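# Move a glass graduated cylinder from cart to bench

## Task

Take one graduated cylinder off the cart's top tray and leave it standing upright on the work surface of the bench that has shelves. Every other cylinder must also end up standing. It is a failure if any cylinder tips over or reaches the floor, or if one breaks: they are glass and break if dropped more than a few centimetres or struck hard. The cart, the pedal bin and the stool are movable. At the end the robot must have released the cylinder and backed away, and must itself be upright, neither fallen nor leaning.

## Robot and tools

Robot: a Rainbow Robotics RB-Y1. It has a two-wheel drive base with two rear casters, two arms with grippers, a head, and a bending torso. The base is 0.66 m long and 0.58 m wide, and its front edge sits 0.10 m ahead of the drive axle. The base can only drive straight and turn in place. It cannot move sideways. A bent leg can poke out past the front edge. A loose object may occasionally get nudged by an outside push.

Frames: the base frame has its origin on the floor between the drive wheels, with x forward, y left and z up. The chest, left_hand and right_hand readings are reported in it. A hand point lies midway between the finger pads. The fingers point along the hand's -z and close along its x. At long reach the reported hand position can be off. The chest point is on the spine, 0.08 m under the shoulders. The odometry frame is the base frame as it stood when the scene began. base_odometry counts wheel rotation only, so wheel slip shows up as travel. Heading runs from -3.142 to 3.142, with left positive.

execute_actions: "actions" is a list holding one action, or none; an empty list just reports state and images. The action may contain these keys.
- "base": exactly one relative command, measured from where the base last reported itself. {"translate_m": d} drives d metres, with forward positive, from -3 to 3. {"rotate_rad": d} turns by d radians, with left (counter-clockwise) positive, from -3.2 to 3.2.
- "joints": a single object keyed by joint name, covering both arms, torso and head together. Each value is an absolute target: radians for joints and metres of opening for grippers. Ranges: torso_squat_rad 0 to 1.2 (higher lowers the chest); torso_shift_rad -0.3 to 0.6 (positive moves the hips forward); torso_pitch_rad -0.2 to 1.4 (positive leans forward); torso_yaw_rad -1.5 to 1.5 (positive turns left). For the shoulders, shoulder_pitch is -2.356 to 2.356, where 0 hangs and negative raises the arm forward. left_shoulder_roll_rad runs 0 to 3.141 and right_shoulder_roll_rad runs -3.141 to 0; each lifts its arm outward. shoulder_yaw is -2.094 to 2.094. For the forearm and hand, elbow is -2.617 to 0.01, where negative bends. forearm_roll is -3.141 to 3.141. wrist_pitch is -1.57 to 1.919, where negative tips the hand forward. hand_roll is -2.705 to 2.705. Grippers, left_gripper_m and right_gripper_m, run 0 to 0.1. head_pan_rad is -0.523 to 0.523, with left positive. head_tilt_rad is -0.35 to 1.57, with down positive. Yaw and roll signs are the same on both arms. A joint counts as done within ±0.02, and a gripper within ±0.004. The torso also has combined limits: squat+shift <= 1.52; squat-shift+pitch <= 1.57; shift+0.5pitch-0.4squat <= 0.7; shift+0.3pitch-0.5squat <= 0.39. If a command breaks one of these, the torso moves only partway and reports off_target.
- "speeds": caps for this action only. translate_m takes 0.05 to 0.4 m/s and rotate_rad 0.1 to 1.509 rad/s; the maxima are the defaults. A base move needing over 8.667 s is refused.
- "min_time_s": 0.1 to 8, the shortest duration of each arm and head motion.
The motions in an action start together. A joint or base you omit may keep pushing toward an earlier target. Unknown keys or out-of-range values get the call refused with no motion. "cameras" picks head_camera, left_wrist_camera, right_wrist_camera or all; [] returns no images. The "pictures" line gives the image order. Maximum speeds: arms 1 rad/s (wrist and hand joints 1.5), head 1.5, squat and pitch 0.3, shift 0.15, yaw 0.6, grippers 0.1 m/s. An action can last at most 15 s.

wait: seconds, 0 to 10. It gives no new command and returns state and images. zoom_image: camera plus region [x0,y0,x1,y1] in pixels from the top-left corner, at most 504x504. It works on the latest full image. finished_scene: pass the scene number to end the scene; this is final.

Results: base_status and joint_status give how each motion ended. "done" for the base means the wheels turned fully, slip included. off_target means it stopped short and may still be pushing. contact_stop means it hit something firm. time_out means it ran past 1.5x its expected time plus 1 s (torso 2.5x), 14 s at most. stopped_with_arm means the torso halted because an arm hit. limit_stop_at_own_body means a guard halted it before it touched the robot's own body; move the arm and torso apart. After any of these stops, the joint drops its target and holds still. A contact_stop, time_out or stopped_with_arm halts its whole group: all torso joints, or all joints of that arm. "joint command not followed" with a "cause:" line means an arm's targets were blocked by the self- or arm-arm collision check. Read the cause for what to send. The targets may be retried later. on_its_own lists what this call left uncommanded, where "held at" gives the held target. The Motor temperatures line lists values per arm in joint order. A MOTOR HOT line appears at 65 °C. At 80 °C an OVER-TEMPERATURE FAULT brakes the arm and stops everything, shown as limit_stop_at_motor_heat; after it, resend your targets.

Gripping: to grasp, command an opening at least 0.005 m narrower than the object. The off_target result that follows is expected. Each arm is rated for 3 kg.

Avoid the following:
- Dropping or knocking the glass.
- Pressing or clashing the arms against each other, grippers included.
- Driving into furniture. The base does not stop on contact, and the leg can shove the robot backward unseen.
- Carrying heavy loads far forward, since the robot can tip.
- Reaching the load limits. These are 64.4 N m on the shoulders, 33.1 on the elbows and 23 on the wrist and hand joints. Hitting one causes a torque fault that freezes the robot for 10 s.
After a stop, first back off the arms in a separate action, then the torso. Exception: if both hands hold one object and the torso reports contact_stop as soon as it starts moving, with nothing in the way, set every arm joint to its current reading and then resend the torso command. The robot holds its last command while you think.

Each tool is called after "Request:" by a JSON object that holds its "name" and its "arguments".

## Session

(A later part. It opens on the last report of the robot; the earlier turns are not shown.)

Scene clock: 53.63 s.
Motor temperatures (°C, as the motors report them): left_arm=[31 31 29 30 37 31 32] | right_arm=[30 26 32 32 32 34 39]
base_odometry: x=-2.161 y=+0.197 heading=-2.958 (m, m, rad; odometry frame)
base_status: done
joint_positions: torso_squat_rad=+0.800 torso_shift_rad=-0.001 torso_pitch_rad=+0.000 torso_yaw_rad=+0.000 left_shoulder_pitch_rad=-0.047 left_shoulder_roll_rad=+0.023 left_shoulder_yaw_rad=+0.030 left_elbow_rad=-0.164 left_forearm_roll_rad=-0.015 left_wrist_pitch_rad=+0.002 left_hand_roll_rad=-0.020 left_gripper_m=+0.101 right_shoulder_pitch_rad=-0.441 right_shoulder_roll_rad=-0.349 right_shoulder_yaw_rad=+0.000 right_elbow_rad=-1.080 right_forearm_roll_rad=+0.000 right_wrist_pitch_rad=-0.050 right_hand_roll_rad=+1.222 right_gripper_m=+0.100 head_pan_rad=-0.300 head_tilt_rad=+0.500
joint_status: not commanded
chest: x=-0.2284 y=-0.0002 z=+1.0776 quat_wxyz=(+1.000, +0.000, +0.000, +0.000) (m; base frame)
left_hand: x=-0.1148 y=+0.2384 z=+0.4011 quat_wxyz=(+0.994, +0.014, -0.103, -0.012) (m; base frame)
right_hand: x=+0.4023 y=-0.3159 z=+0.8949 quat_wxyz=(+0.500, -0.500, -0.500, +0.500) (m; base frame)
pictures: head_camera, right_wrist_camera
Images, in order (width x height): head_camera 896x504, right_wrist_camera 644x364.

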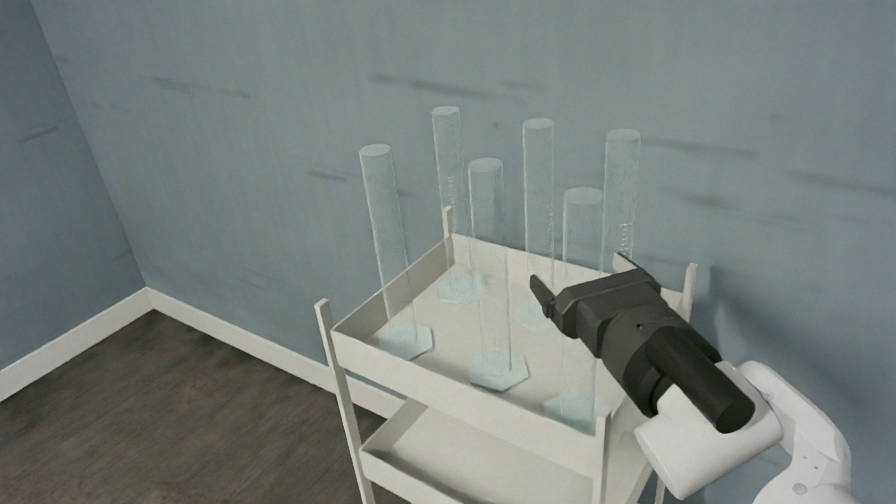

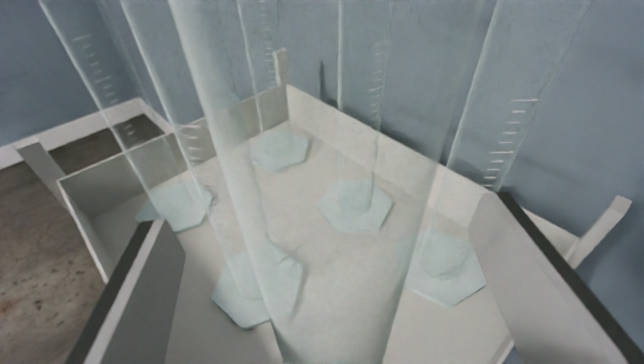

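Request:
{"name": "execute_actions", "arguments": {"actions": [{"joints": {"right_gripper_m": 0.03}}], "cameras": ["head_camera", "right_wrist_camera"]}}

Scene clock: 55.10 s.
Motor temperatures (°C, as the motors report them): left_arm=[31 31 29 30 37 31 32] | right_arm=[30 26 32 32 32 34 39]
base_odometry: x=-2.161 y=+0.197 heading=-2.958 (m, m, rad; odometry frame)
base_status: not commanded
joint_positions: torso_squat_rad=+0.800 torso_shift_rad=-0.001 torso_pitch_rad=+0.000 torso_yaw_rad=+0.000 left_shoulder_pitch_rad=-0.047 left_shoulder_roll_rad=+0.023 left_shoulder_yaw_rad=+0.030 left_elbow_rad=-0.164 left_forearm_roll_rad=-0.015 left_wrist_pitch_rad=+0.002 left_hand_roll_rad=-0.020 left_gripper_m=+0.101 right_shoulder_pitch_rad=-0.441 right_shoulder_roll_rad=-0.349 right_shoulder_yaw_rad=+0.000 right_elbow_rad=-1.080 right_forearm_roll_rad=+0.000 right_wrist_pitch_rad=-0.050 right_hand_roll_rad=+1.222 right_gripper_m=+0.042 head_pan_rad=-0.300 head_tilt_rad=+0.500
joint_status: right_gripper_m off_target (ended at +0.042, target +0.030)
chest: x=-0.2284 y=-0.0002 z=+1.0776 quat_wxyz=(+1.000, +0.000, +0.000, +0.000) (m; base frame)
left_hand: x=-0.1148 y=+0.2384 z=+0.4011 quat_wxyz=(+0.994, +0.014, -0.103, -0.012) (m; base frame)
right_hand: x=+0.4023 y=-0.3159 z=+0.8949 quat_wxyz=(+0.500, -0.500, -0.500, +0.500) (m; base frame)
pictures: head_camera, right_wrist_camera
Images, in order (width x height): head_camera 896x504, right_wrist_camera 644x364.

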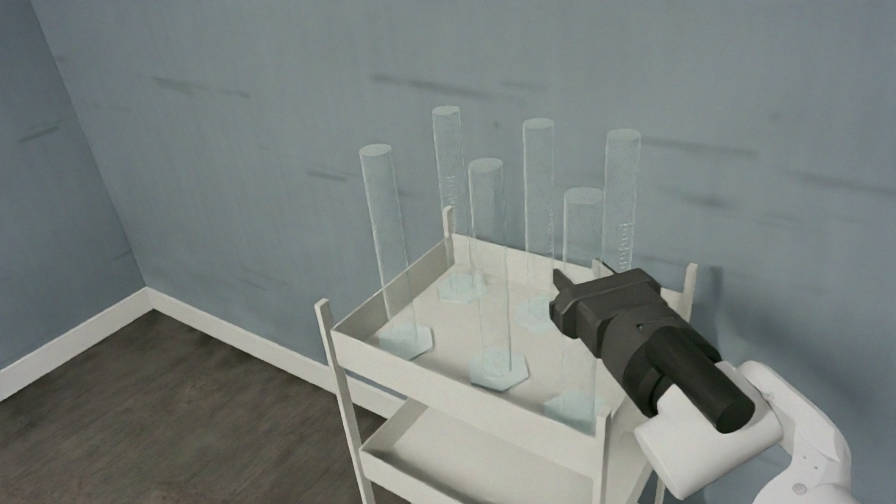

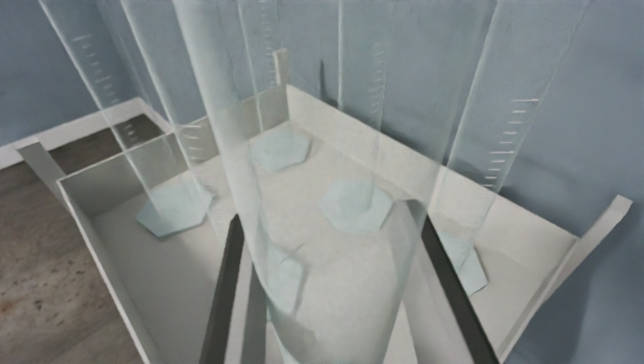

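Request:
{"name": "execute_actions", "arguments": {"actions": [{"joints": {"torso_squat_rad": 0.3}}], "cameras": ["head_camera", "right_wrist_camera"]}}

Scene clock: 57.87 s.
Motor temperatures (°C, as the motors report them): left_arm=[31 31 29 30 37 31 32] | right_arm=[30 26 32 32 32 34 39]
base_odometry: x=-2.161 y=+0.197 heading=-2.958 (m, m, rad; odometry frame)
base_status: not commanded
joint_positions: torso_squat_rad=+0.300 torso_shift_rad=-0.001 torso_pitch_rad=+0.000 torso_yaw_rad=+0.000 left_shoulder_pitch_rad=-0.047 left_shoulder_roll_rad=+0.023 left_shoulder_yaw_rad=+0.030 left_elbow_rad=-0.164 left_forearm_roll_rad=-0.015 left_wrist_pitch_rad=+0.002 left_hand_roll_rad=-0.020 left_gripper_m=+0.101 right_shoulder_pitch_rad=-0.441 right_shoulder_roll_rad=-0.349 right_shoulder_yaw_rad=+0.000 right_elbow_rad=-1.080 right_forearm_roll_rad=+0.000 right_wrist_pitch_rad=-0.050 right_hand_roll_rad=+1.222 right_gripper_m=+0.042 head_pan_rad=-0.300 head_tilt_rad=+0.500
joint_status: all done
chest: x=-0.2284 y=-0.0003 z=+1.2587 quat_wxyz=(+1.000, +0.000, +0.000, +0.000) (m; base frame)
left_hand: x=-0.1149 y=+0.2383 z=+0.5821 quat_wxyz=(+0.995, +0.014, -0.103, -0.012) (m; base frame)
right_hand: x=+0.4022 y=-0.3160 z=+1.0757 quat_wxyz=(+0.500, -0.500, -0.500, +0.500) (m; base frame)
pictures: head_camera, right_wrist_camera
Images, in order (width x height): head_camera 896x504, right_wrist_camera 644x364.

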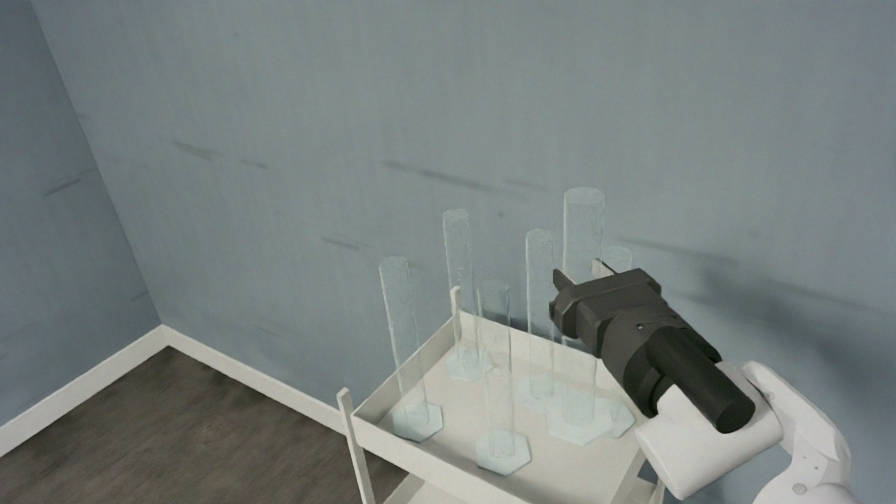

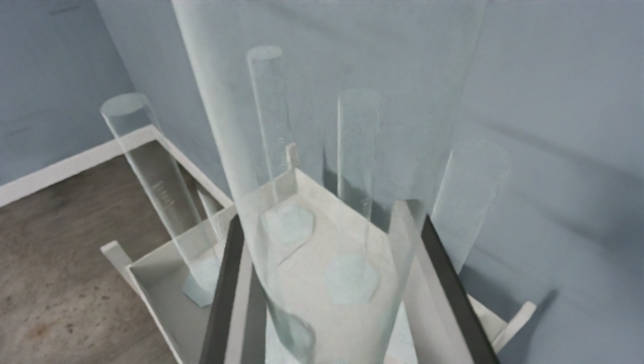

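Request:
{"name": "execute_actions", "arguments": {"actions": [{"base": {"translate_m": -2.6}, "joints": {"head_pan_rad": -0.3, "head_tilt_rad": 0.5}}], "cameras": ["head_camera"]}}

Request:
{"name": "execute_actions", "arguments": {"actions": [{"base": {"rotate_rad": -2.35}, "speeds": {"rotate_rad": 0.8}, "joints": {"head_pan_rad": -0.2, "head_tilt_rad": 0.45}}], "cameras": ["head_camera", "right_wrist_camera"]}}

Scene clock: 67.60 s.
Motor temperatures (°C, as the motors report them): left_arm=[31 31 29 30 37 31 32] | right_arm=[30 26 32 32 32 34 39]
base_odometry: x=+0.396 y=+0.668 heading=-2.960 (m, m, rad; odometry frame)
base_status: done
joint_positions: torso_squat_rad=+0.300 torso_shift_rad=-0.001 torso_pitch_rad=+0.000 torso_yaw_rad=+0.000 left_shoulder_pitch_rad=-0.047 left_shoulder_roll_rad=+0.023 left_shoulder_yaw_rad=+0.030 left_elbow_rad=-0.164 left_forearm_roll_rad=-0.015 left_wrist_pitch_rad=+0.002 left_hand_roll_rad=-0.020 left_gripper_m=+0.101 right_shoulder_pitch_rad=-0.441 right_shoulder_roll_rad=-0.349 right_shoulder_yaw_rad=+0.000 right_elbow_rad=-1.080 right_forearm_roll_rad=+0.000 right_wrist_pitch_rad=-0.050 right_hand_roll_rad=+1.222 right_gripper_m=+0.042 head_pan_rad=-0.300 head_tilt_rad=+0.500
joint_status: all done
chest: x=-0.2285 y=-0.0003 z=+1.2587 quat_wxyz=(+1.000, +0.000, +0.000, +0.000) (m; base frame)
left_hand: x=-0.1150 y=+0.2383 z=+0.5821 quat_wxyz=(+0.994, +0.014, -0.103, -0.012) (m; base frame)
right_hand: x=+0.4021 y=-0.3161 z=+1.0756 quat_wxyz=(+0.500, -0.500, -0.500, +0.500) (m; base frame)
pictures: head_camera
Images, in order (width x height): head_camera 896x504.

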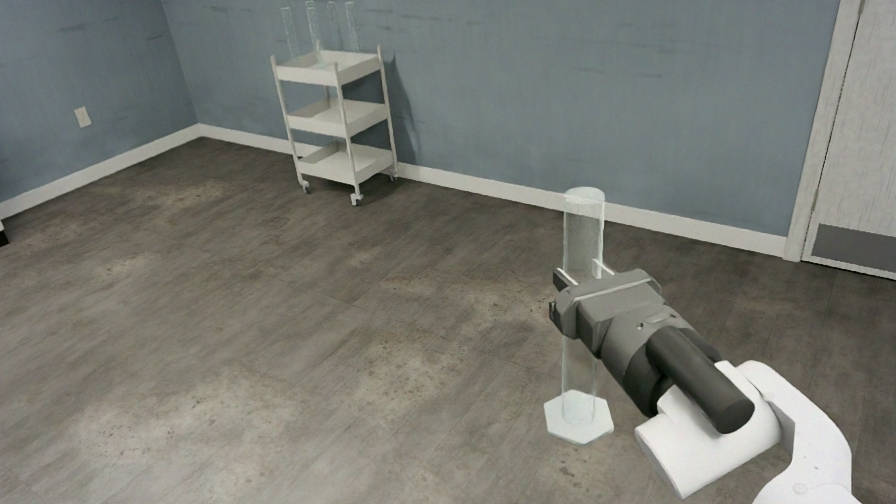

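Scene clock: 72.47 s.
Motor temperatures (°C, as the motors report them): left_arm=[31 31 29 30 37 31 32] | right_arm=[30 26 32 32 32 34 39]
base_odometry: x=+0.397 y=+0.668 heading=+0.974 (m, m, rad; odometry frame)
base_status: done
joint_positions: torso_squat_rad=+0.300 torso_shift_rad=-0.001 torso_pitch_rad=+0.000 torso_yaw_rad=+0.000 left_shoulder_pitch_rad=-0.047 left_shoulder_roll_rad=+0.023 left_shoulder_yaw_rad=+0.030 left_elbow_rad=-0.164 left_forearm_roll_rad=-0.015 left_wrist_pitch_rad=+0.002 left_hand_roll_rad=-0.020 left_gripper_m=+0.101 right_shoulder_pitch_rad=-0.441 right_shoulder_roll_rad=-0.349 right_shoulder_yaw_rad=+0.000 right_elbow_rad=-1.080 right_forearm_roll_rad=+0.000 right_wrist_pitch_rad=-0.050 right_hand_roll_rad=+1.222 right_gripper_m=+0.042 head_pan_rad=-0.200 head_tilt_rad=+0.450
joint_status: all done
chest: x=-0.2285 y=-0.0003 z=+1.2587 quat_wxyz=(+1.000, +0.000, +0.000, +0.000) (m; base frame)
left_hand: x=-0.1150 y=+0.2383 z=+0.5821 quat_wxyz=(+0.994, +0.014, -0.103, -0.012) (m; base frame)
right_hand: x=+0.4021 y=-0.3160 z=+1.0756 quat_wxyz=(+0.500, -0.500, -0.500, +0.500) (m; base frame)
pictures: head_camera, right_wrist_camera
Images, in order (width x height): head_camera 896x504, right_wrist_camera 644x364.

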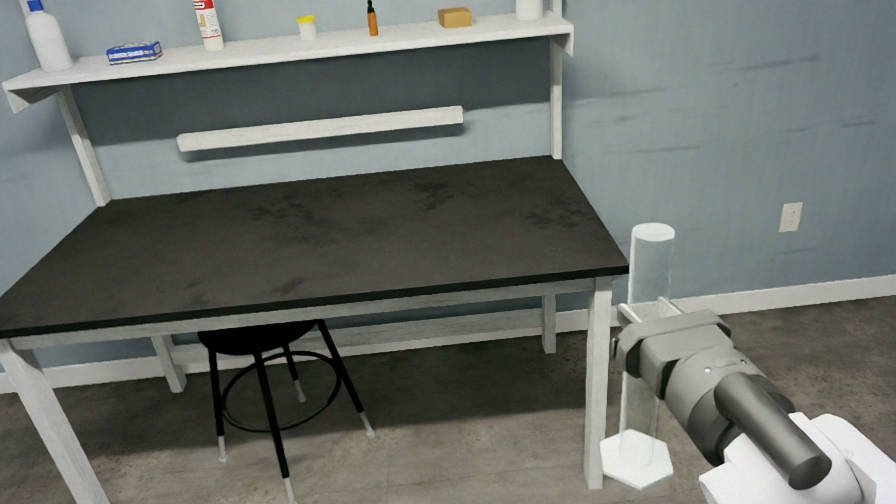

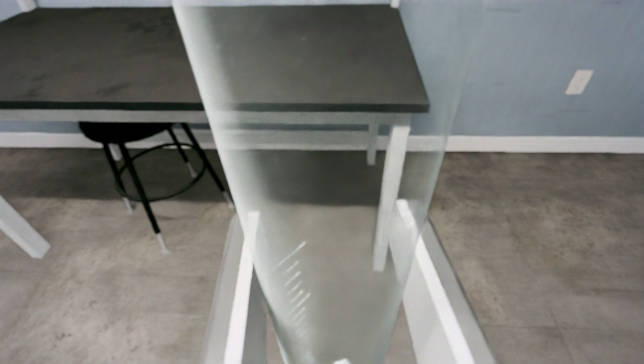

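Request:
{"name": "execute_actions", "arguments": {"actions": [{"base": {"translate_m": 0.6}, "speeds": {"translate_m": 0.3}, "joints": {"head_pan_rad": -0.3, "head_tilt_rad": 0.6}}], "cameras": ["head_camera", "right_wrist_camera"]}}

Scene clock: 76.70 s.
Motor temperatures (°C, as the motors report them): left_arm=[31 31 29 30 37 31 32] | right_arm=[30 26 32 32 32 34 39]
base_odometry: x=+0.734 y=+1.164 heading=+0.973 (m, m, rad; odometry frame)
base_status: done
joint_positions: torso_squat_rad=+0.300 torso_shift_rad=-0.001 torso_pitch_rad=+0.000 torso_yaw_rad=+0.000 left_shoulder_pitch_rad=-0.047 left_shoulder_roll_rad=+0.023 left_shoulder_yaw_rad=+0.030 left_elbow_rad=-0.164 left_forearm_roll_rad=-0.015 left_wrist_pitch_rad=+0.002 left_hand_roll_rad=-0.020 left_gripper_m=+0.101 right_shoulder_pitch_rad=-0.441 right_shoulder_roll_rad=-0.349 right_shoulder_yaw_rad=+0.000 right_elbow_rad=-1.080 right_forearm_roll_rad=+0.000 right_wrist_pitch_rad=-0.050 right_hand_roll_rad=+1.222 right_gripper_m=+0.042 head_pan_rad=-0.300 head_tilt_rad=+0.600
joint_status: all done
chest: x=-0.2284 y=-0.0003 z=+1.2587 quat_wxyz=(+1.000, +0.000, +0.000, +0.000) (m; base frame)
left_hand: x=-0.1149 y=+0.2383 z=+0.5821 quat_wxyz=(+0.994, +0.014, -0.103, -0.012) (m; base frame)
right_hand: x=+0.4022 y=-0.3160 z=+1.0756 quat_wxyz=(+0.500, -0.500, -0.500, +0.500) (m; base frame)
pictures: head_camera, right_wrist_camera
Images, in order (width x height): head_camera 896x504, right_wrist_camera 644x364.

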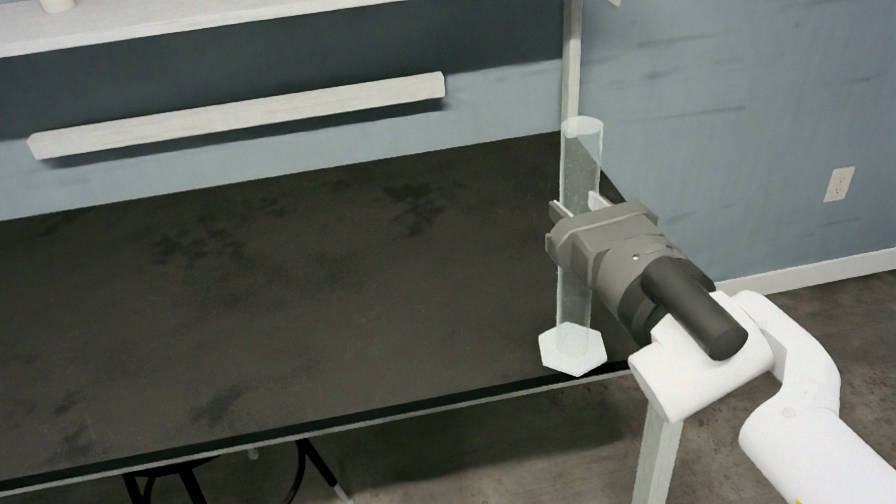

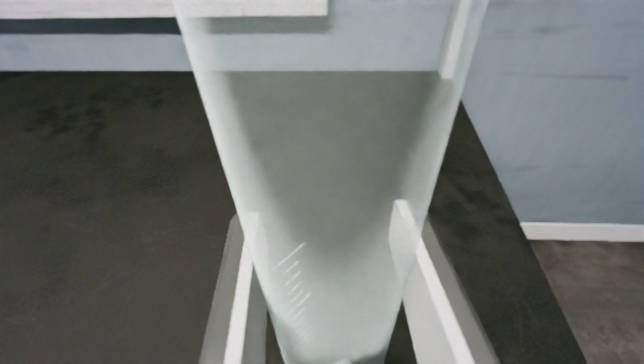

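Request:
{"name": "execute_actions", "arguments": {"actions": [{"base": {"translate_m": 0.26}, "speeds": {"translate_m": 0.2}, "joints": {"head_pan_rad": -0.3, "head_tilt_rad": 0.75}}], "cameras": ["head_camera", "right_wrist_camera"]}}

Scene clock: 79.47 s.
Motor temperatures (°C, as the motors report them): left_arm=[31 31 29 30 37 31 32] | right_arm=[30 26 32 32 32 34 39]
base_odometry: x=+0.881 y=+1.379 heading=+0.972 (m, m, rad; odometry frame)
base_status: done
joint_positions: torso_squat_rad=+0.300 torso_shift_rad=-0.001 torso_pitch_rad=+0.000 torso_yaw_rad=+0.000 left_shoulder_pitch_rad=-0.047 left_shoulder_roll_rad=+0.023 left_shoulder_yaw_rad=+0.030 left_elbow_rad=-0.164 left_forearm_roll_rad=-0.015 left_wrist_pitch_rad=+0.002 left_hand_roll_rad=-0.020 left_gripper_m=+0.101 right_shoulder_pitch_rad=-0.441 right_shoulder_roll_rad=-0.349 right_shoulder_yaw_rad=+0.000 right_elbow_rad=-1.080 right_forearm_roll_rad=+0.000 right_wrist_pitch_rad=-0.050 right_hand_roll_rad=+1.222 right_gripper_m=+0.042 head_pan_rad=-0.300 head_tilt_rad=+0.750
joint_status: all done
chest: x=-0.2284 y=-0.0003 z=+1.2587 quat_wxyz=(+1.000, +0.000, +0.000, +0.000) (m; base frame)
left_hand: x=-0.1149 y=+0.2383 z=+0.5821 quat_wxyz=(+0.994, +0.014, -0.103, -0.012) (m; base frame)
right_hand: x=+0.4022 y=-0.3160 z=+1.0756 quat_wxyz=(+0.500, -0.500, -0.500, +0.500) (m; base frame)
pictures: head_camera, right_wrist_camera
Images, in order (width x height): head_camera 896x504, right_wrist_camera 644x364.

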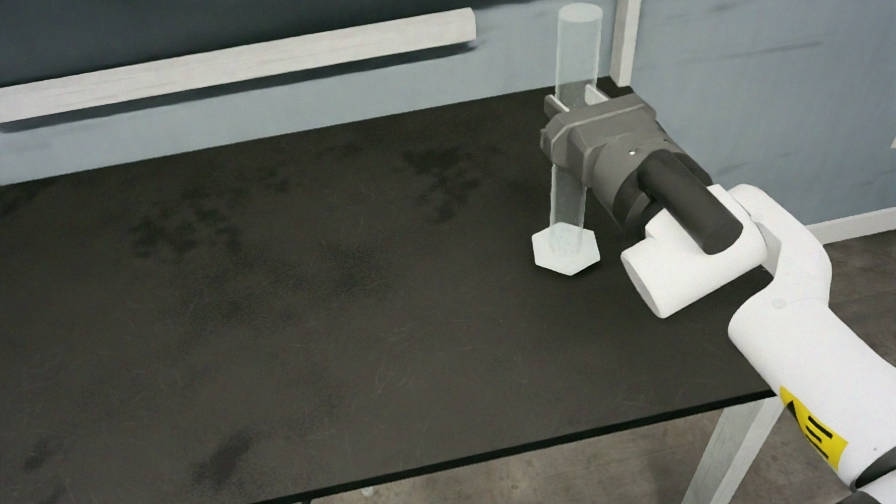

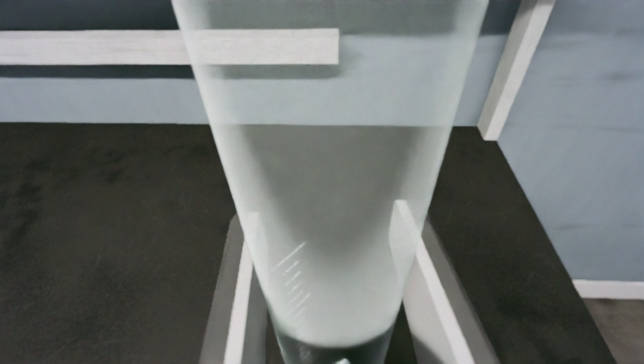

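Request:
{"name": "execute_actions", "arguments": {"actions": [{"joints": {"torso_squat_rad": 0.6, "head_pan_rad": -0.35, "head_tilt_rad": 0.7}}], "cameras": ["head_camera", "right_wrist_camera"]}}

Scene clock: 81.87 s.
Motor temperatures (°C, as the motors report them): left_arm=[31 31 29 30 37 31 32] | right_arm=[30 26 32 32 32 34 39]
base_odometry: x=+0.881 y=+1.379 heading=+0.972 (m, m, rad; odometry frame)
base_status: not commanded
joint_positions: torso_squat_rad=+0.600 torso_shift_rad=-0.001 torso_pitch_rad=-0.002 torso_yaw_rad=+0.000 left_shoulder_pitch_rad=-0.047 left_shoulder_roll_rad=+0.023 left_shoulder_yaw_rad=+0.030 left_elbow_rad=-0.164 left_forearm_roll_rad=-0.015 left_wrist_pitch_rad=+0.002 left_hand_roll_rad=-0.020 left_gripper_m=+0.101 right_shoulder_pitch_rad=-0.446 right_shoulder_roll_rad=-0.351 right_shoulder_yaw_rad=-0.002 right_elbow_rad=-1.084 right_forearm_roll_rad=+0.000 right_wrist_pitch_rad=-0.052 right_hand_roll_rad=+1.222 right_gripper_m=+0.042 head_pan_rad=-0.350 head_tilt_rad=+0.700
joint_status: all done
chest: x=-0.2294 y=-0.0001 z=+1.1676 quat_wxyz=(+1.000, +0.000, -0.001, +0.000) (m; base frame)
left_hand: x=-0.1145 y=+0.2382 z=+0.4912 quat_wxyz=(+0.994, +0.014, -0.104, -0.012) (m; base frame)
right_hand: x=+0.4031 y=-0.3156 z=+0.9917 quat_wxyz=(+0.496, -0.503, -0.504, +0.497) (m; base frame)
pictures: head_camera, right_wrist_camera
Images, in order (width x height): head_camera 896x504, right_wrist_camera 644x364.

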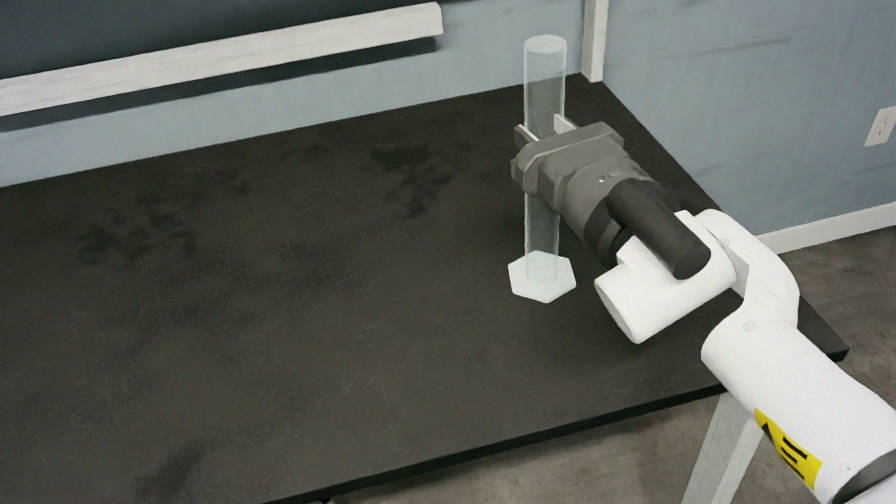

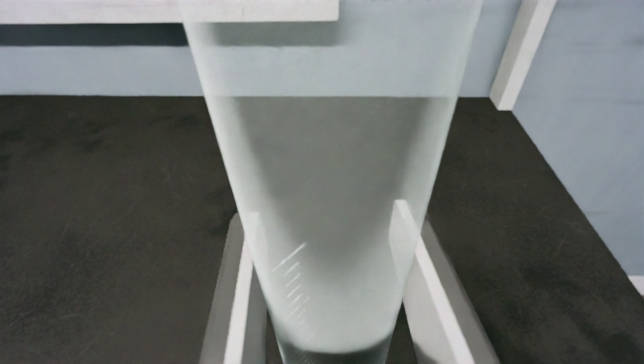

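Request:
{"name": "execute_actions", "arguments": {"actions": [{"joints": {"right_gripper_m": 0.1}}], "cameras": ["head_camera", "right_wrist_camera"]}}

Scene clock: 83.73 s.
Motor temperatures (°C, as the motors report them): left_arm=[31 31 29 30 37 31 32] | right_arm=[30 26 32 32 32 34 39]
base_odometry: x=+0.881 y=+1.379 heading=+0.972 (m, m, rad; odometry frame)
base_status: not commanded
joint_positions: torso_squat_rad=+0.600 torso_shift_rad=-0.001 torso_pitch_rad=+0.000 torso_yaw_rad=+0.000 left_shoulder_pitch_rad=-0.047 left_shoulder_roll_rad=+0.023 left_shoulder_yaw_rad=+0.030 left_elbow_rad=-0.164 left_forearm_roll_rad=-0.015 left_wrist_pitch_rad=+0.002 left_hand_roll_rad=-0.020 left_gripper_m=+0.101 right_shoulder_pitch_rad=-0.442 right_shoulder_roll_rad=-0.350 right_shoulder_yaw_rad=+0.000 right_elbow_rad=-1.080 right_forearm_roll_rad=+0.000 right_wrist_pitch_rad=-0.050 right_hand_roll_rad=+1.222 right_gripper_m=+0.100 head_pan_rad=-0.350 head_tilt_rad=+0.700
joint_status: all done
chest: x=-0.2285 y=-0.0002 z=+1.1677 quat_wxyz=(+1.000, +0.000, +0.000, +0.000) (m; base frame)
left_hand: x=-0.1148 y=+0.2383 z=+0.4911 quat_wxyz=(+0.994, +0.014, -0.103, -0.012) (m; base frame)
right_hand: x=+0.4023 y=-0.3163 z=+0.9855 quat_wxyz=(+0.500, -0.501, -0.500, +0.500) (m; base frame)
pictures: head_camera, right_wrist_camera
Images, in order (width x height): head_camera 896x504, right_wrist_camera 644x364.

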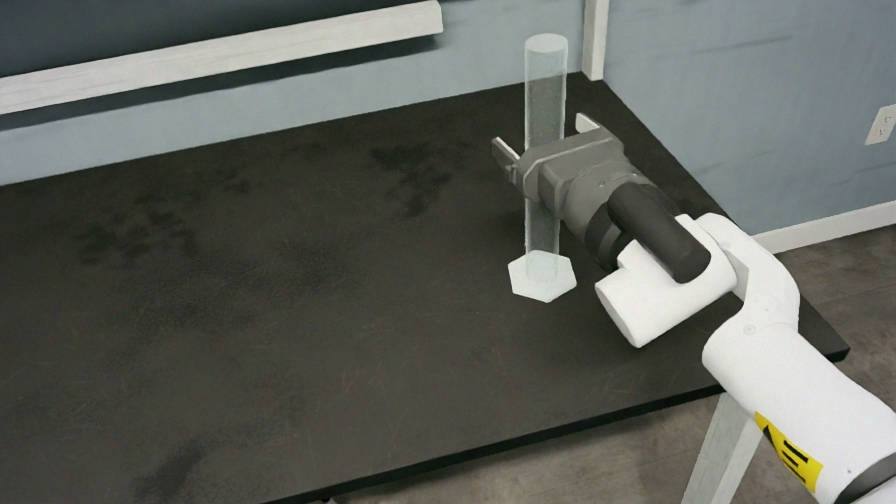

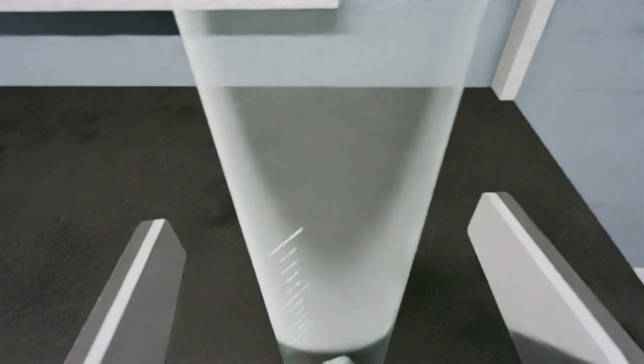

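Released and standing. Backing the base straight away to clear it.

Request:
{"name": "execute_actions", "arguments": {"actions": [{"base": {"translate_m": -0.5}, "speeds": {"translate_m": 0.25}, "joints": {"head_tilt_rad": 0.5}}], "cameras": ["head_camera", "right_wrist_camera"]}}

Scene clock: 86.97 s.
Motor temperatures (°C, as the motors report them): left_arm=[31 31 29 30 37 31 32] | right_arm=[30 26 32 32 32 34 39]
base_odometry: x=+0.599 y=+0.966 heading=+0.971 (m, m, rad; odometry frame)
base_status: done
joint_positions: torso_squat_rad=+0.600 torso_shift_rad=-0.001 torso_pitch_rad=+0.000 torso_yaw_rad=+0.000 left_shoulder_pitch_rad=-0.047 left_shoulder_roll_rad=+0.023 left_shoulder_yaw_rad=+0.030 left_elbow_rad=-0.164 left_forearm_roll_rad=-0.015 left_wrist_pitch_rad=+0.002 left_hand_roll_rad=-0.020 left_gripper_m=+0.101 right_shoulder_pitch_rad=-0.441 right_shoulder_roll_rad=-0.349 right_shoulder_yaw_rad=+0.000 right_elbow_rad=-1.080 right_forearm_roll_rad=+0.000 right_wrist_pitch_rad=-0.050 right_hand_roll_rad=+1.222 right_gripper_m=+0.100 head_pan_rad=-0.350 head_tilt_rad=+0.500
joint_status: all done
chest: x=-0.2285 y=-0.0002 z=+1.1677 quat_wxyz=(+1.000, +0.000, +0.000, +0.000) (m; base frame)
left_hand: x=-0.1149 y=+0.2383 z=+0.4911 quat_wxyz=(+0.994, +0.014, -0.103, -0.012) (m; base frame)
right_hand: x=+0.4022 y=-0.3163 z=+0.9852 quat_wxyz=(+0.500, -0.500, -0.500, +0.500) (m; base frame)
pictures: head_camera, right_wrist_camera
Images, in order (width x height): head_camera 896x504, right_wrist_camera 644x364.

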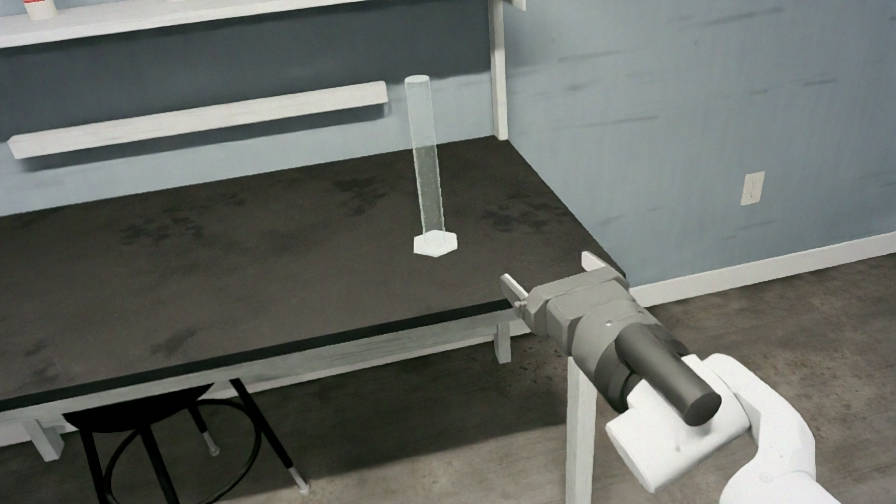

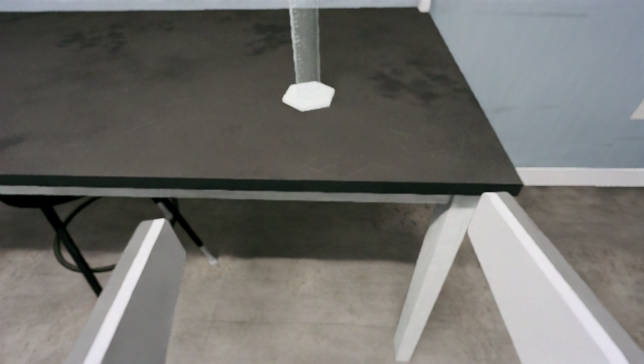

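Request:
{"name": "finished_scene", "arguments": {"scene": 1}}

The scene is finished: the task was done.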